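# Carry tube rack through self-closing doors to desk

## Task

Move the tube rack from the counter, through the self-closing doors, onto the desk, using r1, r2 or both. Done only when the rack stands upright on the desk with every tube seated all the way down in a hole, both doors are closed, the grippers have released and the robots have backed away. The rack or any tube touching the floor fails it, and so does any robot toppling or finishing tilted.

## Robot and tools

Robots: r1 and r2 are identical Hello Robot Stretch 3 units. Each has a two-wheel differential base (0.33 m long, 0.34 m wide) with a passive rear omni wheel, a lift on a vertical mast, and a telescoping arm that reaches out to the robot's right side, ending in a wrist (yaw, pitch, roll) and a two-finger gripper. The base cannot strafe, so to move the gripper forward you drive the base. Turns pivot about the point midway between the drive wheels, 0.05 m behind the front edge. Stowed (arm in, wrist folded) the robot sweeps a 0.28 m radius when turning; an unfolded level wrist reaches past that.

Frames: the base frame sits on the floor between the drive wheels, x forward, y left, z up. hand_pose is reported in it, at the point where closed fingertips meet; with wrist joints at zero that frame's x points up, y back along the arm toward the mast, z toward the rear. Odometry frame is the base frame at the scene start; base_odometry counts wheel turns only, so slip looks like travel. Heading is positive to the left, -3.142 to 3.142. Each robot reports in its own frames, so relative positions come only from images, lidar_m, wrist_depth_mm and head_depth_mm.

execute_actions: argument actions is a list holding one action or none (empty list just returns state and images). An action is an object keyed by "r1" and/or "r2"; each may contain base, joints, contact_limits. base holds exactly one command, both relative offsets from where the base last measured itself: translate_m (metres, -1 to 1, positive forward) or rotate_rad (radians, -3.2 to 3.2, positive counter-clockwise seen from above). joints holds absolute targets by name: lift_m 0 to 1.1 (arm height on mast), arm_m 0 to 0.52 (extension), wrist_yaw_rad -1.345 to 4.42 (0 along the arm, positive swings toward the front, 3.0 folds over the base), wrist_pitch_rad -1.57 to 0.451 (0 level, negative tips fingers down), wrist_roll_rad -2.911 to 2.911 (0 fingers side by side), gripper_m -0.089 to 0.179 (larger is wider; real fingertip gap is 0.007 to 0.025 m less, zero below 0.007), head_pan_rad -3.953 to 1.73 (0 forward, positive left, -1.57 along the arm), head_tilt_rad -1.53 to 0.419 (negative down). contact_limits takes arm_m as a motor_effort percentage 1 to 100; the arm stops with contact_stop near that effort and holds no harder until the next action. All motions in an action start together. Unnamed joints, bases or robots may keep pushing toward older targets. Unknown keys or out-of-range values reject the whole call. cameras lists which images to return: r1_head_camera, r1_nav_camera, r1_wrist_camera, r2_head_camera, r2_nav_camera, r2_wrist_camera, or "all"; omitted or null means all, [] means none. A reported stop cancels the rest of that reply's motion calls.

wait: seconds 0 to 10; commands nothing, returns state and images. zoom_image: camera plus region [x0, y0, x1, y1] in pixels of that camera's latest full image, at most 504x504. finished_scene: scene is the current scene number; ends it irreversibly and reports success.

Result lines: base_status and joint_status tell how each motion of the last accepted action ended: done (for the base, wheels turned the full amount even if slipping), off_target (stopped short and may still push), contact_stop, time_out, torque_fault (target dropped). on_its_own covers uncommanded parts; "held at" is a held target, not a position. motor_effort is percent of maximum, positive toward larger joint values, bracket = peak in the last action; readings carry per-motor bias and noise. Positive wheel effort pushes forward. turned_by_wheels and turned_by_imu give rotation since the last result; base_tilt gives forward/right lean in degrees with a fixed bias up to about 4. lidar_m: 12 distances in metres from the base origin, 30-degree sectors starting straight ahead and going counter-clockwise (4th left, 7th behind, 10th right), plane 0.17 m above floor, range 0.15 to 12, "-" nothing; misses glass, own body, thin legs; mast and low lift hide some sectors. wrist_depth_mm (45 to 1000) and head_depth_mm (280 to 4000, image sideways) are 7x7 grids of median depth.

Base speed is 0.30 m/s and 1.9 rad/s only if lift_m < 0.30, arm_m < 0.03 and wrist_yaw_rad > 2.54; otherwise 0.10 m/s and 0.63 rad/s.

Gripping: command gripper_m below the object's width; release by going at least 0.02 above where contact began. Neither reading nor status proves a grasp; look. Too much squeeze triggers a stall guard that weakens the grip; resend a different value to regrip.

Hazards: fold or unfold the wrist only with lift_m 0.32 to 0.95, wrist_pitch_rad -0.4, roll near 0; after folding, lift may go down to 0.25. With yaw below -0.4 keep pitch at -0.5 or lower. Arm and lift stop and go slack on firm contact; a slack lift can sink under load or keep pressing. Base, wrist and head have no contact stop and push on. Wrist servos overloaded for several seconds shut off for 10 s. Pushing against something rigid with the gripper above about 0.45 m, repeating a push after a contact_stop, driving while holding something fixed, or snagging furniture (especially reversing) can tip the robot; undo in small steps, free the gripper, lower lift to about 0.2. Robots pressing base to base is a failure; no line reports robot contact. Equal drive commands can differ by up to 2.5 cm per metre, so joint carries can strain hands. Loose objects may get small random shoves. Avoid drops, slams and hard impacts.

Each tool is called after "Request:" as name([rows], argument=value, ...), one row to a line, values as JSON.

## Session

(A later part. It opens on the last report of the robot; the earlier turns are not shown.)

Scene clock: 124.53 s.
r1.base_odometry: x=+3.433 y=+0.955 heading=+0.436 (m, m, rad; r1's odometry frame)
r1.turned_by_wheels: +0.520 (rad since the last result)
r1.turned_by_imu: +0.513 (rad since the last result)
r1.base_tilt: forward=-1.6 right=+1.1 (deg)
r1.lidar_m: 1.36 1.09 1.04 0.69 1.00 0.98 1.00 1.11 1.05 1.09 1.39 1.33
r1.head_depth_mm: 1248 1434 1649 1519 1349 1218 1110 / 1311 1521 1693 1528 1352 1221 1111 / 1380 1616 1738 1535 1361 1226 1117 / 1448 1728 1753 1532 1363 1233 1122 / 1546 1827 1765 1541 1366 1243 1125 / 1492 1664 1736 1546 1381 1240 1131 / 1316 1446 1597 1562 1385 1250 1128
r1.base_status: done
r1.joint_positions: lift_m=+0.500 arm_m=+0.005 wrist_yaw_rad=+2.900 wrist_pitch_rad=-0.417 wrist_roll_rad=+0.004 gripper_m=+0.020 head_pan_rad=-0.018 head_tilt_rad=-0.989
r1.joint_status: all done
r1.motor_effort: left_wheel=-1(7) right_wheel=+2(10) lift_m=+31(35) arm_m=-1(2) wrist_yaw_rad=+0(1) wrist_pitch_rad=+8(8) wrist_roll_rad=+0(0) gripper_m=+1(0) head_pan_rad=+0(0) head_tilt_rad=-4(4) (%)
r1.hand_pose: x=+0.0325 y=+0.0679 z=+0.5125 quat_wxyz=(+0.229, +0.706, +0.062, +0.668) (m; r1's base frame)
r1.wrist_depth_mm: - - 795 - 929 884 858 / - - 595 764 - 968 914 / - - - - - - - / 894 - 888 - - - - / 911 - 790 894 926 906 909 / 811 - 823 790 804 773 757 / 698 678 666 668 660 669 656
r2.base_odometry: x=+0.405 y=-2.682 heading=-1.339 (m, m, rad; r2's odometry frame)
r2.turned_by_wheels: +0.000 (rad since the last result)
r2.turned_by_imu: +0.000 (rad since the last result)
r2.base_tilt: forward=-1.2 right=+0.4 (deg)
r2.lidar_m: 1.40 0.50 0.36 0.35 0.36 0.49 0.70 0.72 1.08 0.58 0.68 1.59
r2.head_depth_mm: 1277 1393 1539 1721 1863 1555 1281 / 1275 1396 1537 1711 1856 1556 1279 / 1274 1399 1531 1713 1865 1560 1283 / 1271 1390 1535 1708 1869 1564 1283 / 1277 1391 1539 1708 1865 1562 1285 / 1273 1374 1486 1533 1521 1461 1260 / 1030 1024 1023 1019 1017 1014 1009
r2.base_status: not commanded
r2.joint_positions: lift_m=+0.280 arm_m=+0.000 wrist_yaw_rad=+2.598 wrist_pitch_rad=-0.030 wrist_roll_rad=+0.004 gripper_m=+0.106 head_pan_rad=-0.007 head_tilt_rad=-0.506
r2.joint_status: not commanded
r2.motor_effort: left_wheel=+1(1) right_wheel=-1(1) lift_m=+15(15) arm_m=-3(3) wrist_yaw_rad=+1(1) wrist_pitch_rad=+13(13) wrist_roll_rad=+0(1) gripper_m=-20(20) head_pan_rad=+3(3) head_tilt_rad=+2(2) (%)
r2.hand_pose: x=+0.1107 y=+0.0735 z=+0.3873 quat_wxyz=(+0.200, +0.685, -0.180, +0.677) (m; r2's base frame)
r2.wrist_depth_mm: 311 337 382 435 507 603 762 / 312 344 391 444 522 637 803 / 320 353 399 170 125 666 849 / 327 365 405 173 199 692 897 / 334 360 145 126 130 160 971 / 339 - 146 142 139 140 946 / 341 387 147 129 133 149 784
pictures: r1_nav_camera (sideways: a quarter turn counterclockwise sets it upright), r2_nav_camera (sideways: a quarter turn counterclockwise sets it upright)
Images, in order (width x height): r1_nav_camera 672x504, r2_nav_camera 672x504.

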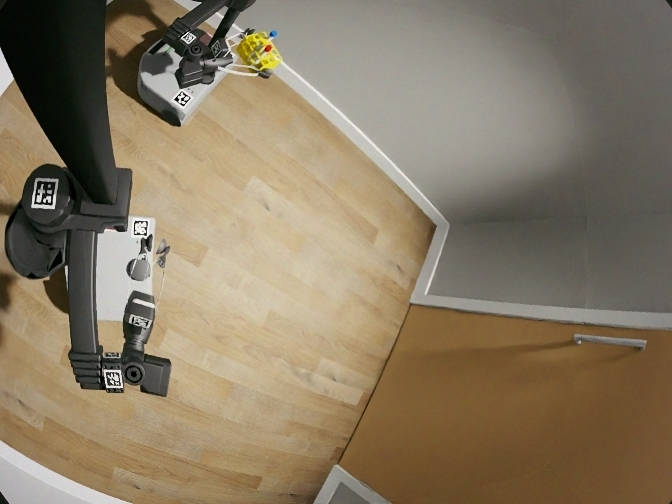

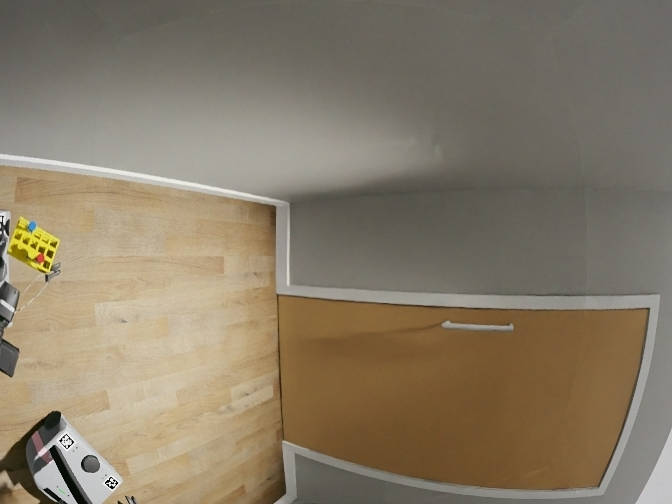

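Request:
execute_actions([
  {"r1":{"base":{"translate_m":0.45},"joints":{"lift_m":0.9,"wrist_yaw_rad":1.57,"arm_m":0.09}}},
], cameras=[])

Request:
execute_actions([
  {"r1":{"base":{"translate_m":0.44},"joints":{"lift_m":1.0,"wrist_pitch_rad":0,"gripper_m":0.12}}},
], cameras=["r1_wrist_camera","r2_head_camera"])

Scene clock: 130.40 s.
r1.base_odometry: x=+3.841 y=+1.145 heading=+0.436 (m, m, rad; r1's odometry frame)
r1.turned_by_wheels: +0.000 (rad since the last result)
r1.turned_by_imu: +0.003 (rad since the last result)
r1.base_tilt: forward=-1.6 right=+1.2 (deg)
r1.lidar_m: 0.95 0.88 0.83 0.86 1.14 1.32 1.42 1.33 1.26 1.30 0.98 0.93
r1.head_depth_mm: 861 987 1168 1421 1350 1217 1110 / 891 1046 1247 1467 1352 1225 1113 / 949 1112 1335 1510 1361 1222 1118 / 1003 1181 1445 1541 1363 1232 1121 / 1062 1269 1583 1547 1372 1233 1121 / 1128 1303 1498 1534 1380 1239 1128 / 1053 1156 1278 1436 1383 1248 1133
r1.base_status: done
r1.joint_positions: lift_m=+0.900 arm_m=+0.090 wrist_yaw_rad=+1.572 wrist_pitch_rad=-0.417 wrist_roll_rad=+0.004 gripper_m=+0.020 head_pan_rad=-0.018 head_tilt_rad=-0.989
r1.joint_status: all done
r1.motor_effort: left_wheel=-1(2) right_wheel=+3(7) lift_m=+31(32) arm_m=+2(3) wrist_yaw_rad=-2(3) wrist_pitch_rad=+8(8) wrist_roll_rad=+0(0) gripper_m=+0(0) head_pan_rad=+0(0) head_tilt_rad=-4(4) (%)
r1.hand_pose: x=+0.2031 y=-0.2345 z=+0.9126 quat_wxyz=(+0.592, +0.594, -0.386, +0.385) (m; r1's base frame)
r1.wrist_depth_mm: 836 933 835 735 661 601 557 / 858 - 893 795 710 640 584 / 877 - - 858 758 677 620 / 894 - - 934 829 734 664 / 914 - - - 894 787 709 / 957 - - - 961 868 755 / - - - - - 908 822
r2.base_odometry: x=+0.405 y=-2.682 heading=-1.339 (m, m, rad; r2's odometry frame)
r2.turned_by_wheels: +0.000 (rad since the last result)
r2.turned_by_imu: -0.001 (rad since the last result)
r2.base_tilt: forward=-1.2 right=+0.4 (deg)
r2.lidar_m: 1.41 0.50 0.36 0.35 0.36 0.49 0.70 0.72 1.08 1.74 1.80 0.60
r2.head_depth_mm: 1273 1395 1533 1710 1865 1556 1286 / 1276 1396 1538 1714 1854 1559 1285 / 1276 1396 1538 1715 1857 1561 1283 / 1278 1387 1535 1708 1853 1554 1285 / 1270 1393 1533 1700 1854 1564 1281 / 1272 1372 1491 1538 1528 1456 1263 / 1033 1026 1024 1018 1015 1013 1014
r2.base_status: not commanded
r2.joint_positions: lift_m=+0.280 arm_m=+0.000 wrist_yaw_rad=+2.598 wrist_pitch_rad=-0.030 wrist_roll_rad=+0.004 gripper_m=+0.106 head_pan_rad=-0.007 head_tilt_rad=-0.506
r2.joint_status: not commanded
r2.motor_effort: left_wheel=+1(1) right_wheel=-2(2) lift_m=+15(15) arm_m=-3(2) wrist_yaw_rad=+1(1) wrist_pitch_rad=+13(13) wrist_roll_rad=+0(1) gripper_m=-21(21) head_pan_rad=+3(4) head_tilt_rad=+3(2) (%)
r2.hand_pose: x=+0.1107 y=+0.0735 z=+0.3873 quat_wxyz=(+0.200, +0.685, -0.180, +0.677) (m; r2's base frame)
r2.wrist_depth_mm: 309 337 378 435 506 606 770 / 314 346 389 443 523 633 806 / 317 354 398 171 125 665 844 / 327 363 407 173 198 681 901 / 334 360 145 127 130 160 963 / 340 - 146 141 139 141 957 / 342 385 147 129 132 149 770
pictures: none
No camera images: the call's "cameras" was empty. Leave "cameras" out to get every camera's image.

Scene clock: 135.77 s.
r1.base_odometry: x=+4.240 y=+1.330 heading=+0.436 (m, m, rad; r1's odometry frame)
r1.turned_by_wheels: +0.000 (rad since the last result)
r1.turned_by_imu: +0.003 (rad since the last result)
r1.base_tilt: forward=-1.6 right=+1.2 (deg)
r1.lidar_m: 0.53 0.66 0.63 0.65 0.86 1.00 1.82 1.54 1.47 0.80 0.56 0.53
r1.head_depth_mm: 465 542 649 791 1015 1209 1111 / 499 575 686 846 1135 1223 1115 / 529 618 747 943 1262 1228 1114 / 559 660 809 1044 1321 1229 1122 / 593 709 883 1170 1378 1239 1124 / 631 763 967 1244 1357 1238 1131 / 675 825 953 1081 1240 1245 1138
r1.base_status: done
r1.joint_positions: lift_m=+1.000 arm_m=+0.090 wrist_yaw_rad=+1.572 wrist_pitch_rad=-0.021 wrist_roll_rad=+0.004 gripper_m=+0.120 head_pan_rad=-0.018 head_tilt_rad=-0.989
r1.joint_status: all done
r1.motor_effort: left_wheel=-2(3) right_wheel=+2(8) lift_m=+32(35) arm_m=+2(2) wrist_yaw_rad=-1(2) wrist_pitch_rad=+10(10) wrist_roll_rad=+0(0) gripper_m=+1(81) head_pan_rad=+0(0) head_tilt_rad=-4(4) (%)
r1.hand_pose: x=+0.2343 y=-0.2344 z=+1.1088 quat_wxyz=(+0.504, +0.507, -0.495, +0.494) (m; r1's base frame)
r1.wrist_depth_mm: 573 488 408 357 331 298 274 / 597 504 421 367 339 304 277 / 627 521 431 376 347 311 283 / 634 542 445 388 355 318 288 / 661 574 453 404 366 320 294 / 665 625 466 407 376 - 299 / 681 595 492 436 381 344 299
r2.base_odometry: x=+0.405 y=-2.682 heading=-1.339 (m, m, rad; r2's odometry frame)
r2.turned_by_wheels: +0.000 (rad since the last result)
r2.turned_by_imu: -0.001 (rad since the last result)
r2.base_tilt: forward=-1.2 right=+0.4 (deg)
r2.lidar_m: 0.87 0.50 0.36 0.35 0.36 0.49 0.70 0.72 1.09 1.74 1.80 1.00
r2.head_depth_mm: 792 670 1536 1719 1851 1407 1219 / 715 744 871 1629 1841 1324 1215 / 1273 1392 1538 1712 1862 1399 1261 / 1273 1391 1536 1714 1867 1557 1286 / 1278 1389 1539 1701 1867 1568 1284 / 1273 1378 1497 1535 1524 1458 1263 / 1030 1023 1022 1018 1014 1016 1009
r2.base_status: not commanded
r2.joint_positions: lift_m=+0.280 arm_m=+0.000 wrist_yaw_rad=+2.598 wrist_pitch_rad=-0.030 wrist_roll_rad=+0.004 gripper_m=+0.106 head_pan_rad=-0.007 head_tilt_rad=-0.506
r2.joint_status: not commanded
r2.motor_effort: left_wheel=+1(1) right_wheel=-2(1) lift_m=+15(15) arm_m=-3(3) wrist_yaw_rad=+1(1) wrist_pitch_rad=+13(13) wrist_roll_rad=+1(1) gripper_m=-20(20) head_pan_rad=+3(3) head_tilt_rad=+2(2) (%)
r2.hand_pose: x=+0.1107 y=+0.0735 z=+0.3873 quat_wxyz=(+0.200, +0.685, -0.180, +0.677) (m; r2's base frame)
r2.wrist_depth_mm: 309 339 381 434 506 611 751 / 314 349 392 445 526 633 809 / 318 356 402 170 126 671 853 / 327 365 404 174 198 703 908 / 337 361 145 126 130 160 955 / 339 - 146 141 139 141 941 / 340 387 148 129 132 149 785
pictures: r1_wrist_camera, r2_head_camera (sideways: a quarter turn clockwise sets it upright)
Images, in order (width x height): r1_wrist_camera 644x364, r2_head_camera 896x504.

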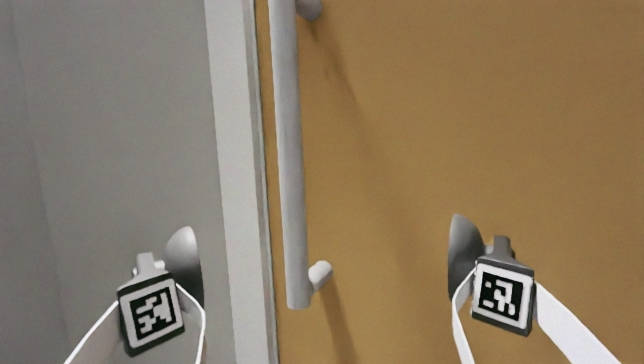

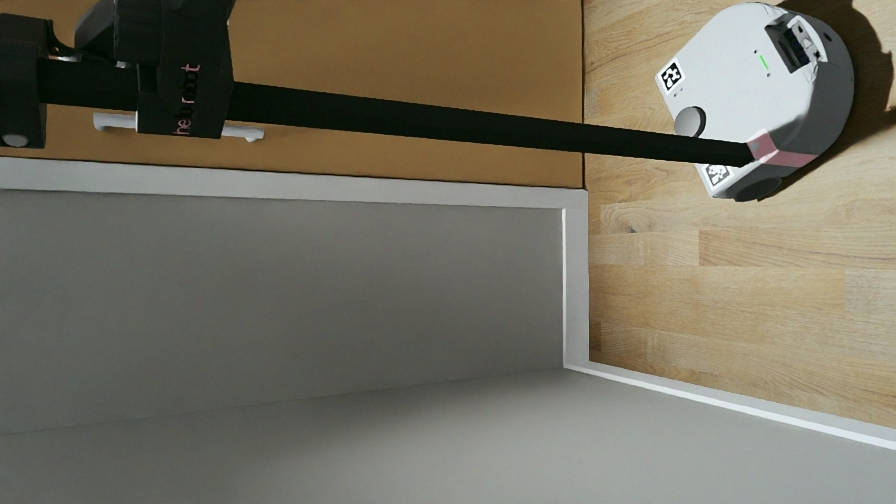

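Request:
execute_actions([
  {"r1":{"base":{"translate_m":0.15},"joints":{"lift_m":1.02,"arm_m":0.062,"gripper_m":0.08}}},
], cameras=["r1_wrist_camera"])

Scene clock: 138.30 s.
r1.base_odometry: x=+4.376 y=+1.394 heading=+0.436 (m, m, rad; r1's odometry frame)
r1.turned_by_wheels: +0.000 (rad since the last result)
r1.turned_by_imu: +0.001 (rad since the last result)
r1.base_tilt: forward=-1.6 right=+1.2 (deg)
r1.lidar_m: 0.41 0.55 0.56 0.58 0.77 1.11 1.95 1.62 1.54 0.60 0.42 0.39
r1.head_depth_mm: 346 393 456 569 742 1036 1110 / 366 425 502 615 815 1174 1114 / 386 452 545 688 935 1210 1117 / 408 482 590 762 1075 1234 1121 / 433 517 644 853 1261 1236 1127 / 460 558 708 970 1295 1247 1128 / 493 605 787 952 1103 1209 1131
r1.base_status: done
r1.joint_positions: lift_m=+1.020 arm_m=+0.062 wrist_yaw_rad=+1.572 wrist_pitch_rad=-0.021 wrist_roll_rad=+0.004 gripper_m=+0.080 head_pan_rad=-0.018 head_tilt_rad=-0.989
r1.joint_status: all done
r1.motor_effort: left_wheel=-1(3) right_wheel=+2(9) lift_m=+31(35) arm_m=-4(4) wrist_yaw_rad=-1(2) wrist_pitch_rad=+11(10) wrist_roll_rad=+0(0) gripper_m=+0(80) head_pan_rad=+0(1) head_tilt_rad=-4(4) (%)
r1.hand_pose: x=+0.2343 y=-0.2072 z=+1.1289 quat_wxyz=(+0.504, +0.507, -0.495, +0.494) (m; r1's base frame)
r1.wrist_depth_mm: 382 325 268 179 221 200 182 / 401 337 274 184 225 203 186 / 416 349 282 246 231 208 189 / 437 362 293 254 237 213 192 / 452 375 295 261 248 216 196 / 476 394 299 268 257 217 199 / 503 425 316 269 258 231 204
r2.base_odometry: x=+0.405 y=-2.682 heading=-1.339 (m, m, rad; r2's odometry frame)
r2.turned_by_wheels: +0.000 (rad since the last result)
r2.turned_by_imu: +0.000 (rad since the last result)
r2.base_tilt: forward=-1.1 right=+0.4 (deg)
r2.lidar_m: 0.99 0.50 0.36 0.35 0.36 0.49 0.70 0.72 1.09 1.75 1.80 1.59
r2.head_depth_mm: 1277 1084 1532 1721 1873 1509 1283 / 887 836 1541 1709 1861 1365 1286 / 819 903 1479 1659 1838 1369 1283 / 1270 1398 1538 1716 1866 1516 1283 / 1269 1391 1538 1719 1863 1567 1287 / 1281 1377 1494 1538 1530 1461 1266 / 1030 1026 1027 1021 1018 1011 1011
r2.base_status: not commanded
r2.joint_positions: lift_m=+0.280 arm_m=+0.000 wrist_yaw_rad=+2.598 wrist_pitch_rad=-0.030 wrist_roll_rad=+0.004 gripper_m=+0.106 head_pan_rad=-0.007 head_tilt_rad=-0.506
r2.joint_status: not commanded
r2.motor_effort: left_wheel=+1(1) right_wheel=-2(2) lift_m=+15(15) arm_m=-2(3) wrist_yaw_rad=+1(1) wrist_pitch_rad=+13(12) wrist_roll_rad=+1(1) gripper_m=-22(22) head_pan_rad=+4(3) head_tilt_rad=+2(2) (%)
r2.hand_pose: x=+0.1107 y=+0.0735 z=+0.3873 quat_wxyz=(+0.200, +0.685, -0.180, +0.677) (m; r2's base frame)
r2.wrist_depth_mm: 309 338 381 436 509 611 762 / 317 344 390 442 526 638 799 / 319 353 400 171 125 661 851 / 327 360 406 173 198 693 907 / 334 362 145 127 130 160 973 / 341 - 146 141 139 141 949 / 341 388 148 129 133 149 759
pictures: r1_wrist_camera
Images, in order (width x height): r1_wrist_camera 644x364.

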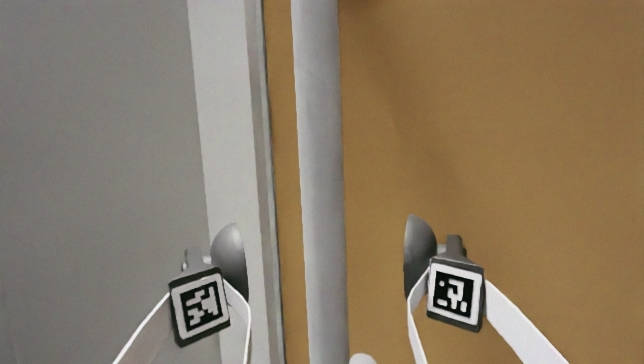

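Request:
execute_actions([
  {"r1":{"base":{"translate_m":0.062},"joints":{"gripper_m":0.065}}},
], cameras=["r1_wrist_camera"])

Request:
execute_actions([
  {"r1":{"joints":{"gripper_m":-0.03}}},
], cameras=["r1_wrist_camera"])

Request:
execute_actions([
  {"r1":{"base":{"translate_m":-0.13},"joints":{"arm_m":0.02}}},
], cameras=["r1_wrist_camera","r1_nav_camera"])

Scene clock: 140.13 s.
r1.base_odometry: x=+4.432 y=+1.420 heading=+0.436 (m, m, rad; r1's odometry frame)
r1.turned_by_wheels: +0.000 (rad since the last result)
r1.turned_by_imu: +0.001 (rad since the last result)
r1.base_tilt: forward=-1.5 right=+1.2 (deg)
r1.lidar_m: 0.36 0.47 0.53 0.55 0.72 1.16 2.01 1.64 1.56 0.51 0.37 0.33
r1.head_depth_mm: 298 336 391 468 626 872 1108 / 310 360 429 526 683 1008 1113 / 327 382 462 582 791 1172 1115 / 345 408 500 645 911 1211 1119 / 366 438 545 724 1072 1235 1120 / 390 472 600 823 1204 1240 1128 / 417 512 665 886 1043 1193 1131
r1.base_status: done
r1.joint_positions: lift_m=+1.020 arm_m=+0.062 wrist_yaw_rad=+1.572 wrist_pitch_rad=-0.021 wrist_roll_rad=+0.004 gripper_m=+0.065 head_pan_rad=-0.018 head_tilt_rad=-0.989
r1.joint_status: all done
r1.motor_effort: left_wheel=-1(2) right_wheel=+2(8) lift_m=+31(31) arm_m=-4(4) wrist_yaw_rad=-1(2) wrist_pitch_rad=+10(10) wrist_roll_rad=+0(0) gripper_m=+0(59) head_pan_rad=+0(0) head_tilt_rad=-4(4) (%)
r1.hand_pose: x=+0.2343 y=-0.2072 z=+1.1289 quat_wxyz=(+0.504, +0.507, -0.495, +0.494) (m; r1's base frame)
r1.wrist_depth_mm: 291 251 208 118 171 154 140 / 306 260 214 121 174 157 142 / 321 268 219 124 179 160 146 / 335 279 226 127 182 164 148 / 349 288 232 130 186 167 151 / 365 301 - 133 201 169 154 / 381 325 245 137 198 178 157
r2.base_odometry: x=+0.405 y=-2.682 heading=-1.339 (m, m, rad; r2's odometry frame)
r2.turned_by_wheels: +0.000 (rad since the last result)
r2.turned_by_imu: +0.000 (rad since the last result)
r2.base_tilt: forward=-1.2 right=+0.4 (deg)
r2.lidar_m: 1.04 0.50 0.36 0.35 0.36 0.49 0.70 0.72 1.08 1.75 1.80 1.59
r2.head_depth_mm: 1269 1118 1534 1711 1862 1559 1281 / 1248 1189 1540 1716 1866 1422 1283 / 855 906 1466 1658 1830 1408 1286 / 1278 1395 1530 1707 1864 1521 1284 / 1274 1396 1539 1705 1864 1569 1289 / 1274 1376 1485 1530 1526 1459 1258 / 1029 1027 1023 1020 1016 1013 1010
r2.base_status: not commanded
r2.joint_positions: lift_m=+0.280 arm_m=+0.000 wrist_yaw_rad=+2.598 wrist_pitch_rad=-0.030 wrist_roll_rad=+0.004 gripper_m=+0.106 head_pan_rad=-0.007 head_tilt_rad=-0.506
r2.joint_status: not commanded
r2.motor_effort: left_wheel=+0(1) right_wheel=-1(2) lift_m=+15(15) arm_m=-3(3) wrist_yaw_rad=+1(1) wrist_pitch_rad=+13(13) wrist_roll_rad=+0(1) gripper_m=-20(20) head_pan_rad=+3(3) head_tilt_rad=+3(3) (%)
r2.hand_pose: x=+0.1107 y=+0.0735 z=+0.3873 quat_wxyz=(+0.200, +0.685, -0.180, +0.677) (m; r2's base frame)
r2.wrist_depth_mm: 309 337 381 437 508 608 772 / 315 345 389 437 525 636 802 / 319 356 400 170 126 661 850 / 326 360 410 173 199 696 899 / 334 362 145 127 130 160 960 / 340 - 146 141 139 141 949 / 341 386 148 129 132 149 775
pictures: r1_wrist_camera
Images, in order (width x height): r1_wrist_camera 644x364.

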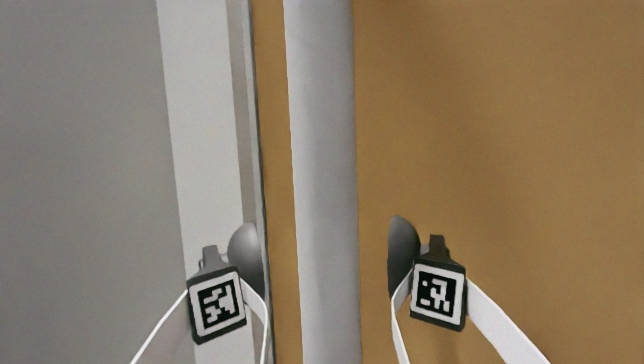

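Scene clock: 141.57 s.
r1.base_odometry: x=+4.432 y=+1.420 heading=+0.436 (m, m, rad; r1's odometry frame)
r1.turned_by_wheels: +0.000 (rad since the last result)
r1.turned_by_imu: +0.001 (rad since the last result)
r1.base_tilt: forward=-1.6 right=+1.2 (deg)
r1.lidar_m: 0.36 0.47 0.53 0.55 0.73 1.16 2.01 1.64 1.57 0.51 0.36 0.33
r1.head_depth_mm: 298 336 390 468 614 858 1099 / 310 360 428 526 685 998 1115 / 327 382 462 582 790 1174 1117 / 345 408 500 645 911 1211 1120 / 366 438 544 723 1071 1232 1124 / 390 473 600 822 1203 1238 1129 / 417 513 666 885 1039 1190 1132
r1.base_status: not commanded
r1.joint_positions: lift_m=+1.020 arm_m=+0.062 wrist_yaw_rad=+1.573 wrist_pitch_rad=-0.021 wrist_roll_rad=+0.004 gripper_m=-0.029 head_pan_rad=-0.018 head_tilt_rad=-0.989
r1.joint_status: all done
r1.motor_effort: left_wheel=+0(1) right_wheel=-1(3) lift_m=+32(31) arm_m=-4(4) wrist_yaw_rad=-2(2) wrist_pitch_rad=+10(10) wrist_roll_rad=+0(0) gripper_m=-18(94) head_pan_rad=+0(0) head_tilt_rad=-4(4) (%)
r1.hand_pose: x=+0.2343 y=-0.2069 z=+1.1289 quat_wxyz=(+0.504, +0.507, -0.495, +0.494) (m; r1's base frame)
r1.wrist_depth_mm: 291 251 205 112 164 149 135 / 308 262 212 114 168 152 138 / 322 269 216 117 172 155 141 / 337 280 225 121 176 158 143 / 351 288 231 122 180 162 146 / 367 300 243 124 178 165 149 / 387 315 245 129 194 168 152
r2.base_odometry: x=+0.405 y=-2.682 heading=-1.339 (m, m, rad; r2's odometry frame)
r2.turned_by_wheels: +0.000 (rad since the last result)
r2.turned_by_imu: +0.000 (rad since the last result)
r2.base_tilt: forward=-1.2 right=+0.4 (deg)
r2.lidar_m: 1.04 0.50 0.36 0.35 0.36 0.49 0.70 0.72 1.08 1.74 1.80 1.58
r2.head_depth_mm: 1271 1117 1533 1716 1863 1557 1282 / 1241 1193 1530 1704 1858 1426 1283 / 854 908 1466 1645 1818 1410 1284 / 1279 1393 1542 1716 1862 1512 1283 / 1275 1393 1536 1702 1850 1563 1284 / 1273 1369 1494 1531 1522 1461 1260 / 1029 1028 1025 1017 1017 1013 1010
r2.base_status: not commanded
r2.joint_positions: lift_m=+0.280 arm_m=+0.000 wrist_yaw_rad=+2.598 wrist_pitch_rad=-0.030 wrist_roll_rad=+0.004 gripper_m=+0.106 head_pan_rad=-0.007 head_tilt_rad=-0.506
r2.joint_status: not commanded
r2.motor_effort: left_wheel=+1(1) right_wheel=-2(2) lift_m=+16(15) arm_m=-3(3) wrist_yaw_rad=+1(1) wrist_pitch_rad=+13(13) wrist_roll_rad=+1(1) gripper_m=-21(20) head_pan_rad=+3(3) head_tilt_rad=+3(3) (%)
r2.hand_pose: x=+0.1107 y=+0.0735 z=+0.3873 quat_wxyz=(+0.200, +0.685, -0.180, +0.677) (m; r2's base frame)
r2.wrist_depth_mm: 307 337 378 433 515 612 761 / 315 346 391 444 519 635 802 / 318 355 399 170 125 669 844 / 328 365 403 174 198 692 896 / 334 362 146 127 129 160 964 / 342 - 146 142 138 140 956 / 343 386 148 129 133 149 769
pictures: r1_wrist_camera
Images, in order (width x height): r1_wrist_camera 644x364.

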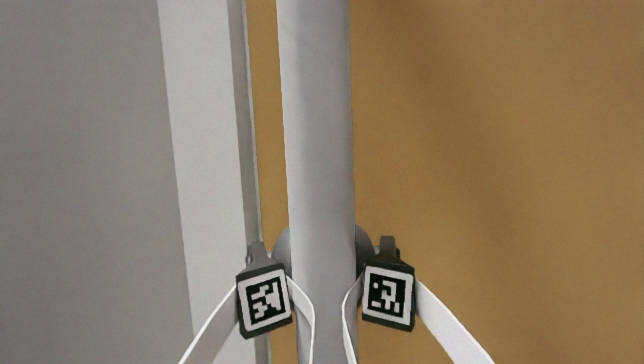

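Scene clock: 144.00 s.
r1.base_odometry: x=+4.314 y=+1.365 heading=+0.436 (m, m, rad; r1's odometry frame)
r1.turned_by_wheels: +0.000 (rad since the last result)
r1.turned_by_imu: +0.001 (rad since the last result)
r1.base_tilt: forward=-1.6 right=+1.2 (deg)
r1.lidar_m: 0.46 0.62 0.59 0.61 0.81 1.06 1.90 1.58 1.51 0.56 0.35 0.31
r1.head_depth_mm: 400 454 510 444 563 812 1096 / 428 492 584 711 727 934 1113 / 451 528 637 804 1092 1226 1116 / 477 563 690 890 1250 1231 1120 / 505 605 753 996 1326 1235 1128 / 539 652 825 1123 1333 1243 1128 / 576 708 880 1010 1160 1218 1132
r1.base_status: done
r1.joint_positions: lift_m=+1.020 arm_m=+0.020 wrist_yaw_rad=+1.583 wrist_pitch_rad=-0.021 wrist_roll_rad=+0.004 gripper_m=-0.029 head_pan_rad=-0.018 head_tilt_rad=-0.989
r1.joint_status: all done
r1.motor_effort: left_wheel=+0(7) right_wheel=-4(10) lift_m=+31(31) arm_m=-3(8) wrist_yaw_rad=-10(24) wrist_pitch_rad=+10(11) wrist_roll_rad=+0(0) gripper_m=-19(21) head_pan_rad=+0(1) head_tilt_rad=-4(4) (%)
r1.hand_pose: x=+0.2343 y=-0.1621 z=+1.1289 quat_wxyz=(+0.502, +0.509, -0.492, +0.497) (m; r1's base frame)
r1.wrist_depth_mm: 524 442 197 112 168 156 146 / 542 454 202 115 171 159 149 / 558 475 403 117 175 162 152 / 572 489 416 120 179 166 155 / 582 505 433 122 183 170 158 / 592 532 456 124 184 174 161 / 606 554 450 130 196 177 165
r2.base_odometry: x=+0.405 y=-2.682 heading=-1.339 (m, m, rad; r2's odometry frame)
r2.turned_by_wheels: +0.000 (rad since the last result)
r2.turned_by_imu: +0.000 (rad since the last result)
r2.base_tilt: forward=-1.1 right=+0.4 (deg)
r2.lidar_m: 0.93 0.50 0.36 0.35 0.36 0.49 0.70 0.72 1.08 1.74 1.81 1.46
r2.head_depth_mm: 1149 784 1419 1594 1783 1470 1284 / 751 769 1374 1550 1770 1363 1256 / 1264 1361 1507 1642 1778 1352 1281 / 1278 1389 1529 1706 1865 1560 1286 / 1273 1394 1534 1709 1857 1564 1282 / 1272 1379 1491 1530 1526 1462 1259 / 1029 1027 1022 1020 1015 1013 1013
r2.base_status: not commanded
r2.joint_positions: lift_m=+0.280 arm_m=+0.000 wrist_yaw_rad=+2.598 wrist_pitch_rad=-0.030 wrist_roll_rad=+0.004 gripper_m=+0.106 head_pan_rad=-0.007 head_tilt_rad=-0.506
r2.joint_status: not commanded
r2.motor_effort: left_wheel=+1(1) right_wheel=-2(2) lift_m=+15(15) arm_m=-3(2) wrist_yaw_rad=+1(1) wrist_pitch_rad=+13(13) wrist_roll_rad=+1(1) gripper_m=-20(20) head_pan_rad=+4(4) head_tilt_rad=+2(3) (%)
r2.hand_pose: x=+0.1107 y=+0.0735 z=+0.3873 quat_wxyz=(+0.200, +0.685, -0.180, +0.677) (m; r2's base frame)
r2.wrist_depth_mm: 308 340 378 436 508 603 760 / 312 347 390 444 518 633 803 / 320 354 397 171 125 667 855 / 328 361 404 174 198 708 904 / 331 363 145 127 130 160 954 / 341 - 146 141 139 141 932 / 341 389 147 129 133 149 785
pictures: r1_nav_camera (sideways: a quarter turn counterclockwise sets it upright), r1_wrist_camera
Images, in order (width x height): r1_nav_camera 672x504, r1_wrist_camera 644x364.

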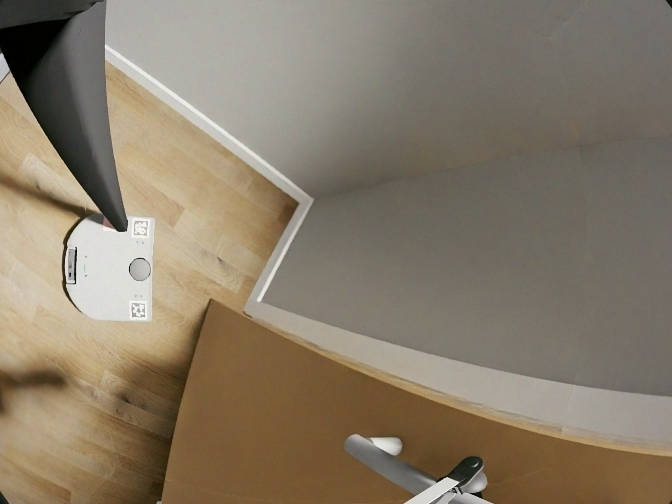

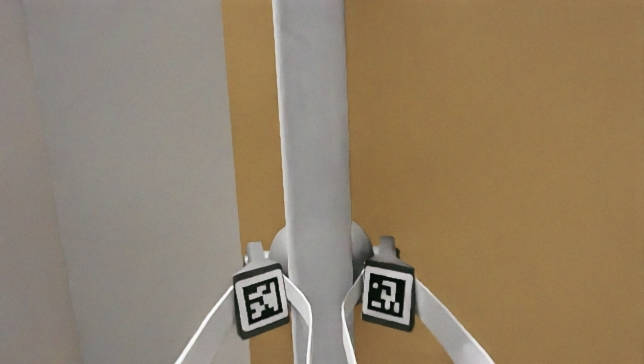

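Request:
execute_actions([
  {"r1":{"base":{"translate_m":-0.12},"joints":{"arm_m":0.0,"wrist_yaw_rad":1.64}}},
], cameras=[])

Request:
execute_actions([
  {"r1":{"base":{"translate_m":-0.27},"joints":{"wrist_yaw_rad":1.66}}},
], cameras=[])

Request:
execute_actions([
  {"r1":{"base":{"translate_m":-0.12},"joints":{"arm_m":0.028}}},
], cameras=["r1_wrist_camera"])

Scene clock: 146.40 s.
r1.base_odometry: x=+4.206 y=+1.314 heading=+0.436 (m, m, rad; r1's odometry frame)
r1.turned_by_wheels: +0.000 (rad since the last result)
r1.turned_by_imu: +0.000 (rad since the last result)
r1.base_tilt: forward=-1.6 right=+1.2 (deg)
r1.lidar_m: 0.29 0.68 0.65 0.67 0.89 0.97 1.78 1.53 1.45 0.66 0.35 0.29
r1.head_depth_mm: 498 293 325 407 543 814 1105 / 534 614 702 461 579 884 1109 / 564 663 800 1007 1300 1180 1119 / 597 705 865 1117 1345 1231 1118 / 633 757 944 1249 1379 1236 1123 / 673 816 1036 1304 1364 1242 1126 / 722 859 987 1111 1267 1246 1133
r1.base_status: done
r1.joint_positions: lift_m=+1.020 arm_m=+0.003 wrist_yaw_rad=+1.635 wrist_pitch_rad=-0.021 wrist_roll_rad=+0.004 gripper_m=-0.029 head_pan_rad=-0.018 head_tilt_rad=-0.989
r1.joint_status: all done
joint sent to its limit — the command would take r1.arm_m past its lower limit, so that joint was sent only as far as its limit.
r1.motor_effort: left_wheel=-1(8) right_wheel=+1(10) lift_m=+32(32) arm_m=-4(7) wrist_yaw_rad=+4(34) wrist_pitch_rad=+10(11) wrist_roll_rad=+1(0) gripper_m=-19(23) head_pan_rad=+0(1) head_tilt_rad=-4(4) (%)
r1.hand_pose: x=+0.2338 y=-0.1318 z=+1.1289 quat_wxyz=(+0.488, +0.522, -0.479, +0.510) (m; r1's base frame)
r1.wrist_depth_mm: 603 650 192 111 170 161 153 / 607 668 197 114 173 164 155 / 612 673 202 116 177 168 159 / 616 700 207 119 182 171 162 / 616 707 624 121 185 175 166 / 624 734 662 123 187 179 170 / 618 744 225 128 198 183 174
r2.base_odometry: x=+0.405 y=-2.682 heading=-1.339 (m, m, rad; r2's odometry frame)
r2.turned_by_wheels: +0.000 (rad since the last result)
r2.turned_by_imu: +0.000 (rad since the last result)
r2.base_tilt: forward=-1.1 right=+0.4 (deg)
r2.lidar_m: 0.84 0.50 0.36 0.35 0.36 0.49 0.70 0.72 1.08 1.74 1.80 0.97
r2.head_depth_mm: 667 670 1304 1471 1686 1400 1192 / 1029 763 844 1326 1525 1286 1192 / 1282 1406 1583 1733 1849 1568 1254 / 1277 1395 1537 1710 1865 1565 1281 / 1270 1393 1534 1712 1863 1566 1285 / 1267 1377 1490 1531 1524 1457 1264 / 1030 1024 1022 1018 1015 1013 1011
r2.base_status: not commanded
r2.joint_positions: lift_m=+0.280 arm_m=+0.000 wrist_yaw_rad=+2.598 wrist_pitch_rad=-0.030 wrist_roll_rad=+0.004 gripper_m=+0.106 head_pan_rad=-0.007 head_tilt_rad=-0.506
r2.joint_status: not commanded
r2.motor_effort: left_wheel=+1(1) right_wheel=-2(2) lift_m=+15(15) arm_m=-3(3) wrist_yaw_rad=+2(1) wrist_pitch_rad=+13(13) wrist_roll_rad=+1(1) gripper_m=-21(20) head_pan_rad=+4(4) head_tilt_rad=+2(2) (%)
r2.hand_pose: x=+0.1107 y=+0.0735 z=+0.3873 quat_wxyz=(+0.200, +0.685, -0.180, +0.677) (m; r2's base frame)
r2.wrist_depth_mm: 309 338 382 431 512 614 759 / 311 345 388 444 528 639 810 / 319 356 398 170 126 663 834 / 329 362 403 174 197 696 888 / 334 365 145 127 130 160 941 / 341 - 146 141 139 141 945 / 340 389 147 129 132 149 762
pictures: none
No camera images: the call's "cameras" was empty. Leave "cameras" out to get every camera's image.

Scene clock: 150.10 s.
r1.base_odometry: x=+3.961 y=+1.200 heading=+0.436 (m, m, rad; r1's odometry frame)
r1.turned_by_wheels: +0.000 (rad since the last result)
r1.turned_by_imu: +0.000 (rad since the last result)
r1.base_tilt: forward=-1.5 right=+1.2 (deg)
r1.lidar_m: 0.27 0.81 0.77 0.79 1.05 1.42 1.54 1.39 1.33 1.20 0.40 0.27
r1.head_depth_mm: - - 307 394 553 925 1110 / 770 879 323 388 543 899 1116 / 822 962 1163 1415 1327 1081 1115 / 869 1026 1254 1486 1367 1233 1119 / 922 1103 1370 1541 1373 1234 1122 / 981 1170 1369 1501 1379 1236 1129 / 972 1065 1189 1337 1362 1243 1134
r1.base_status: done
r1.joint_positions: lift_m=+1.020 arm_m=+0.003 wrist_yaw_rad=+1.639 wrist_pitch_rad=-0.021 wrist_roll_rad=+0.004 gripper_m=-0.029 head_pan_rad=-0.018 head_tilt_rad=-0.989
r1.joint_status: wrist_yaw_rad off_target (ended at +1.639, target +1.660)
r1.on_its_own: wrist_yaw_rad is at rest, and its effort (+16) is outside its rest range (-12 to +12)
r1.motor_effort: left_wheel=-3(5) right_wheel=+3(8) lift_m=+32(32) arm_m=-3(4) wrist_yaw_rad=+16(16) wrist_pitch_rad=+10(10) wrist_roll_rad=+0(1) gripper_m=-20(20) head_pan_rad=+0(0) head_tilt_rad=-4(4) (%)
r1.hand_pose: x=+0.2337 y=-0.1308 z=+1.1290 quat_wxyz=(+0.487, +0.523, -0.478, +0.511) (m; r1's base frame)
r1.wrist_depth_mm: 702 837 176 110 180 183 185 / 713 839 180 112 184 187 189 / 708 861 183 115 189 192 194 / 717 876 187 118 192 195 199 / 719 869 192 120 198 201 204 / 720 882 198 122 202 206 210 / 719 901 204 128 208 210 215
r2.base_odometry: x=+0.405 y=-2.682 heading=-1.339 (m, m, rad; r2's odometry frame)
r2.turned_by_wheels: +0.000 (rad since the last result)
r2.turned_by_imu: -0.001 (rad since the last result)
r2.base_tilt: forward=-1.1 right=+0.4 (deg)
r2.lidar_m: 1.41 0.50 0.36 0.35 0.36 0.49 0.70 0.72 1.08 1.74 1.80 0.66
r2.head_depth_mm: - - 1021 1113 1279 1467 1045 / - - - 2724 1994 1467 1281 / 1276 1418 1586 1793 1920 1557 1284 / 1269 1395 1527 1714 1863 1562 1283 / 1274 1393 1536 1704 1867 1557 1288 / 1275 1374 1493 1541 1529 1463 1261 / 1026 1028 1024 1021 1015 1014 1014
r2.base_status: not commanded
r2.joint_positions: lift_m=+0.280 arm_m=+0.000 wrist_yaw_rad=+2.598 wrist_pitch_rad=-0.030 wrist_roll_rad=+0.004 gripper_m=+0.106 head_pan_rad=-0.007 head_tilt_rad=-0.506
r2.joint_status: not commanded
r2.motor_effort: left_wheel=+1(0) right_wheel=-2(1) lift_m=+15(15) arm_m=-3(3) wrist_yaw_rad=+1(2) wrist_pitch_rad=+12(13) wrist_roll_rad=+1(0) gripper_m=-20(21) head_pan_rad=+4(3) head_tilt_rad=+2(2) (%)
r2.hand_pose: x=+0.1107 y=+0.0735 z=+0.3873 quat_wxyz=(+0.200, +0.685, -0.180, +0.677) (m; r2's base frame)
r2.wrist_depth_mm: 307 336 380 430 511 614 761 / 314 348 390 441 519 641 809 / 319 353 399 170 125 663 858 / 329 361 404 173 198 703 915 / 334 362 145 126 130 160 982 / 340 - 146 141 139 141 950 / 341 390 148 129 133 149 769
pictures: none
No camera images: the call's "cameras" was empty. Leave "cameras" out to get every camera's image.

Scene clock: 152.43 s.
r1.base_odometry: x=+3.852 y=+1.150 heading=+0.436 (m, m, rad; r1's odometry frame)
r1.turned_by_wheels: +0.000 (rad since the last result)
r1.turned_by_imu: +0.000 (rad since the last result)
r1.base_tilt: forward=-1.6 right=+1.2 (deg)
r1.lidar_m: 0.27 0.87 0.83 0.85 1.12 1.33 1.43 1.33 1.27 1.30 0.43 0.26
r1.head_depth_mm: 2439 - 298 377 546 983 1108 / 892 1071 1233 405 520 887 1111 / 937 1097 1323 1503 1361 1179 1119 / 989 1171 1432 1538 1372 1231 1120 / 1051 1253 1564 1541 1371 1236 1124 / 1114 1293 1492 1522 1373 1242 1132 / 1042 1148 1273 1427 1386 1247 1131
r1.base_status: done
r1.joint_positions: lift_m=+1.020 arm_m=+0.028 wrist_yaw_rad=+1.631 wrist_pitch_rad=-0.020 wrist_roll_rad=+0.004 gripper_m=-0.029 head_pan_rad=-0.018 head_tilt_rad=-0.989
r1.joint_status: all done
r1.on_its_own: wrist_yaw_rad is at rest, and its effort (+21) is outside its rest range (-12 to +12)
r1.motor_effort: left_wheel=-4(6) right_wheel=+1(12) lift_m=+32(31) arm_m=-1(5) wrist_yaw_rad=+21(20) wrist_pitch_rad=+10(11) wrist_roll_rad=+0(0) gripper_m=-20(21) head_pan_rad=+0(0) head_tilt_rad=-4(4) (%)
r1.hand_pose: x=+0.2339 y=-0.1575 z=+1.1291 quat_wxyz=(+0.489, +0.521, -0.480, +0.509) (m; r1's base frame)
r1.wrist_depth_mm: 764 845 170 110 188 198 209 / 772 857 173 112 192 204 215 / 774 889 177 114 197 208 220 / 783 887 181 117 201 213 226 / 790 952 184 119 206 218 232 / 789 932 187 122 214 224 238 / 795 983 194 127 216 232 246
r2.base_odometry: x=+0.405 y=-2.682 heading=-1.339 (m, m, rad; r2's odometry frame)
r2.turned_by_wheels: +0.000 (rad since the last result)
r2.turned_by_imu: +0.000 (rad since the last result)
r2.base_tilt: forward=-1.2 right=+0.4 (deg)
r2.lidar_m: 1.41 0.50 0.36 0.35 0.36 0.49 0.70 0.72 1.08 1.74 1.80 0.61
r2.head_depth_mm: - - - 2736 1901 1339 1281 / - - - 2747 1997 1555 1284 / 1276 1417 1586 1807 1907 1559 1286 / 1274 1392 1544 1711 1861 1559 1280 / 1273 1399 1538 1702 1852 1564 1283 / 1275 1376 1489 1532 1528 1457 1261 / 1027 1025 1022 1019 1016 1012 1010
r2.base_status: not commanded
r2.joint_positions: lift_m=+0.280 arm_m=+0.000 wrist_yaw_rad=+2.598 wrist_pitch_rad=-0.030 wrist_roll_rad=+0.004 gripper_m=+0.106 head_pan_rad=-0.007 head_tilt_rad=-0.506
r2.joint_status: not commanded
r2.motor_effort: left_wheel=+1(1) right_wheel=-1(2) lift_m=+15(15) arm_m=-3(3) wrist_yaw_rad=+1(1) wrist_pitch_rad=+12(13) wrist_roll_rad=+1(1) gripper_m=-20(21) head_pan_rad=+4(4) head_tilt_rad=+2(2) (%)
r2.hand_pose: x=+0.1107 y=+0.0735 z=+0.3873 quat_wxyz=(+0.200, +0.685, -0.180, +0.677) (m; r2's base frame)
r2.wrist_depth_mm: 308 336 379 434 506 610 775 / 314 344 392 444 520 634 801 / 321 354 398 171 125 658 847 / 329 360 403 174 199 689 898 / 334 361 145 127 130 161 973 / 339 - 146 142 138 141 945 / 341 387 148 129 132 149 784
pictures: r1_wrist_camera
Images, in order (width x height): r1_wrist_camera 644x364.

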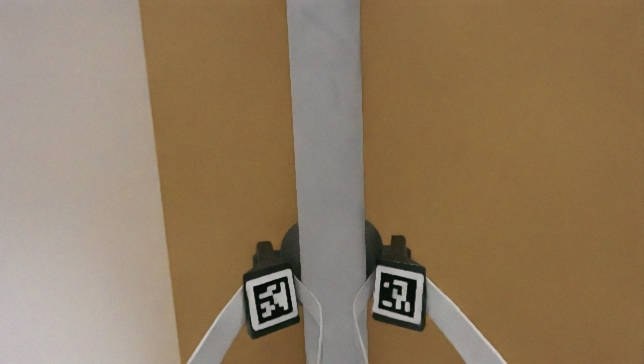

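Request:
execute_actions([
  {"r1":{"base":{"translate_m":-0.12},"joints":{"arm_m":0.068,"wrist_yaw_rad":1.59}}},
], cameras=[])

Request:
execute_actions([
  {"r1":{"base":{"translate_m":-0.08},"joints":{"arm_m":0.108}},"r2":{"joints":{"head_tilt_rad":-0.9}}},
], cameras=["r1_wrist_camera","r2_nav_camera"])

Scene clock: 155.00 s.
r1.base_odometry: x=+3.743 y=+1.099 heading=+0.436 (m, m, rad; r1's odometry frame)
r1.turned_by_wheels: +0.000 (rad since the last result)
r1.turned_by_imu: +0.000 (rad since the last result)
r1.base_tilt: forward=-1.6 right=+1.2 (deg)
r1.lidar_m: 1.07 0.93 0.88 0.71 0.70 1.23 1.32 1.27 1.21 1.24 0.45 0.26
r1.head_depth_mm: 2404 2001 1721 383 498 1002 1110 / 1040 1888 1701 1521 1315 840 1112 / 1051 1231 1487 1526 1362 1222 1112 / 1112 1311 1606 1536 1366 1230 1120 / 1176 1409 1677 1541 1373 1237 1124 / 1224 1393 1594 1549 1377 1238 1127 / 1117 1223 1363 1479 1382 1246 1134
r1.base_status: done
r1.joint_positions: lift_m=+1.020 arm_m=+0.068 wrist_yaw_rad=+1.593 wrist_pitch_rad=-0.020 wrist_roll_rad=+0.004 gripper_m=-0.029 head_pan_rad=-0.018 head_tilt_rad=-0.989
r1.joint_status: all done
r1.motor_effort: left_wheel=+0(5) right_wheel=-3(16) lift_m=+32(32) arm_m=+2(7) wrist_yaw_rad=-2(48) wrist_pitch_rad=+10(11) wrist_roll_rad=+0(0) gripper_m=-18(23) head_pan_rad=+0(0) head_tilt_rad=-4(4) (%)
r1.hand_pose: x=+0.2343 y=-0.2070 z=+1.1291 quat_wxyz=(+0.499, +0.512, -0.490, +0.499) (m; r1's base frame)
r1.wrist_depth_mm: 861 155 167 110 202 226 257 / 850 158 170 112 207 232 264 / 871 163 173 115 212 239 272 / 870 165 177 118 216 244 281 / 881 171 180 120 223 252 289 / 876 175 180 122 234 258 302 / 885 - 190 128 231 268 307
r2.base_odometry: x=+0.405 y=-2.682 heading=-1.339 (m, m, rad; r2's odometry frame)
r2.turned_by_wheels: +0.000 (rad since the last result)
r2.turned_by_imu: +0.000 (rad since the last result)
r2.base_tilt: forward=-1.2 right=+0.4 (deg)
r2.lidar_m: 1.40 0.50 0.36 0.35 0.36 0.49 0.70 0.72 1.08 1.74 0.57 0.70
r2.head_depth_mm: - - - 2736 1985 1555 1284 / - - - 2730 1990 1557 1283 / 1280 1416 1583 1797 1909 1557 1284 / 1272 1389 1537 1706 1863 1573 1283 / 1269 1395 1531 1699 1866 1562 1280 / 1276 1376 1486 1535 1526 1464 1260 / 1032 1027 1024 1022 1016 1012 1011
r2.base_status: not commanded
r2.joint_positions: lift_m=+0.280 arm_m=+0.000 wrist_yaw_rad=+2.598 wrist_pitch_rad=-0.030 wrist_roll_rad=+0.004 gripper_m=+0.106 head_pan_rad=-0.007 head_tilt_rad=-0.506
r2.joint_status: not commanded
r2.motor_effort: left_wheel=+1(1) right_wheel=-2(1) lift_m=+15(15) arm_m=-3(3) wrist_yaw_rad=+1(1) wrist_pitch_rad=+13(13) wrist_roll_rad=+1(0) gripper_m=-21(20) head_pan_rad=+3(4) head_tilt_rad=+2(2) (%)
r2.hand_pose: x=+0.1107 y=+0.0735 z=+0.3873 quat_wxyz=(+0.200, +0.685, -0.180, +0.677) (m; r2's base frame)
r2.wrist_depth_mm: 308 336 377 431 505 612 774 / 312 346 390 438 526 648 812 / 319 354 402 171 125 661 836 / 327 362 403 174 197 702 917 / 335 363 145 127 130 160 978 / 341 - 146 141 139 140 950 / 341 388 148 129 133 149 762
pictures: none
No camera images: the call's "cameras" was empty. Leave "cameras" out to get every camera's image.

Scene clock: 156.73 s.
r1.base_odometry: x=+3.671 y=+1.065 heading=+0.436 (m, m, rad; r1's odometry frame)
r1.turned_by_wheels: +0.000 (rad since the last result)
r1.turned_by_imu: +0.000 (rad since the last result)
r1.base_tilt: forward=-1.6 right=+1.2 (deg)
r1.lidar_m: 1.15 0.97 0.92 0.68 1.19 1.17 1.24 1.24 1.18 1.21 0.44 0.28
r1.head_depth_mm: 2393 2013 1727 1518 537 926 1108 / 1136 1935 1706 1531 1357 1054 1112 / 1126 1314 1594 1532 1361 1228 1118 / 1194 1405 1670 1538 1367 1226 1122 / 1265 1507 1727 1541 1371 1234 1125 / 1296 1460 1648 1552 1379 1238 1127 / 1162 1274 1415 1512 1391 1251 1131
r1.base_status: done
r1.joint_positions: lift_m=+1.020 arm_m=+0.108 wrist_yaw_rad=+1.593 wrist_pitch_rad=-0.020 wrist_roll_rad=+0.004 gripper_m=-0.029 head_pan_rad=-0.018 head_tilt_rad=-0.989
r1.joint_status: all done
r1.motor_effort: left_wheel=+0(4) right_wheel=-3(14) lift_m=+32(31) arm_m=+2(5) wrist_yaw_rad=-3(30) wrist_pitch_rad=+10(10) wrist_roll_rad=+0(0) gripper_m=-18(21) head_pan_rad=-1(1) head_tilt_rad=-4(4) (%)
r1.hand_pose: x=+0.2343 y=-0.2469 z=+1.1291 quat_wxyz=(+0.499, +0.512, -0.490, +0.499) (m; r1's base frame)
r1.wrist_depth_mm: 891 149 165 109 213 248 298 / 924 151 168 112 217 254 307 / 914 155 171 115 222 261 316 / 931 159 174 118 227 267 329 / 935 162 176 120 235 276 339 / 934 166 176 122 251 284 351 / 942 172 186 128 242 297 364
r2.base_odometry: x=+0.405 y=-2.682 heading=-1.339 (m, m, rad; r2's odometry frame)
r2.turned_by_wheels: +0.000 (rad since the last result)
r2.turned_by_imu: +0.000 (rad since the last result)
r2.base_tilt: forward=-1.1 right=+0.4 (deg)
r2.lidar_m: 1.41 0.50 0.36 0.35 0.36 0.49 0.70 0.72 1.09 1.74 0.55 0.92
r2.head_depth_mm: 3358 2497 2001 1667 1417 1240 1103 / 3400 2507 1993 1656 1423 1244 1109 / 1385 1665 1900 1679 1434 1251 1108 / 1352 1582 1850 1669 1433 1251 1087 / 1352 1576 1864 1674 1428 1251 1112 / 1326 1502 1502 1480 1375 1236 1113 / 1024 1012 1002 995 986 979 967
r2.base_status: not commanded
r2.joint_positions: lift_m=+0.280 arm_m=+0.000 wrist_yaw_rad=+2.598 wrist_pitch_rad=-0.030 wrist_roll_rad=+0.004 gripper_m=+0.106 head_pan_rad=-0.007 head_tilt_rad=-0.888
r2.joint_status: all done
r2.motor_effort: left_wheel=+1(0) right_wheel=-2(2) lift_m=+15(15) arm_m=-3(3) wrist_yaw_rad=+1(1) wrist_pitch_rad=+13(13) wrist_roll_rad=+0(1) gripper_m=-20(21) head_pan_rad=+3(3) head_tilt_rad=-5(21) (%)
r2.hand_pose: x=+0.1107 y=+0.0735 z=+0.3873 quat_wxyz=(+0.200, +0.685, -0.180, +0.677) (m; r2's base frame)
r2.wrist_depth_mm: 309 340 380 438 507 612 772 / 314 344 391 443 531 632 798 / 319 352 399 170 125 671 861 / 329 362 407 173 198 695 899 / 334 360 145 127 130 160 962 / 340 - 146 142 139 141 946 / 341 386 147 129 133 149 769
pictures: r1_wrist_camera, r2_nav_camera (sideways: a quarter turn counterclockwise sets it upright)
Images, in order (width x height): r1_wrist_camera 644x364, r2_nav_camera 672x504.

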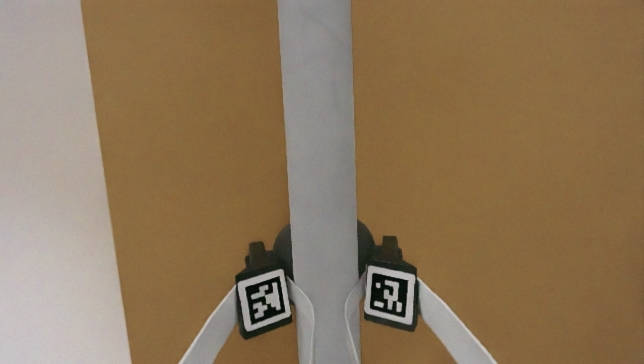

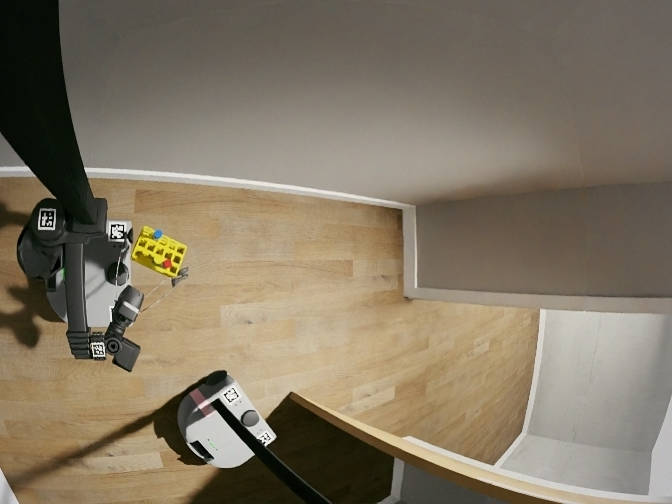

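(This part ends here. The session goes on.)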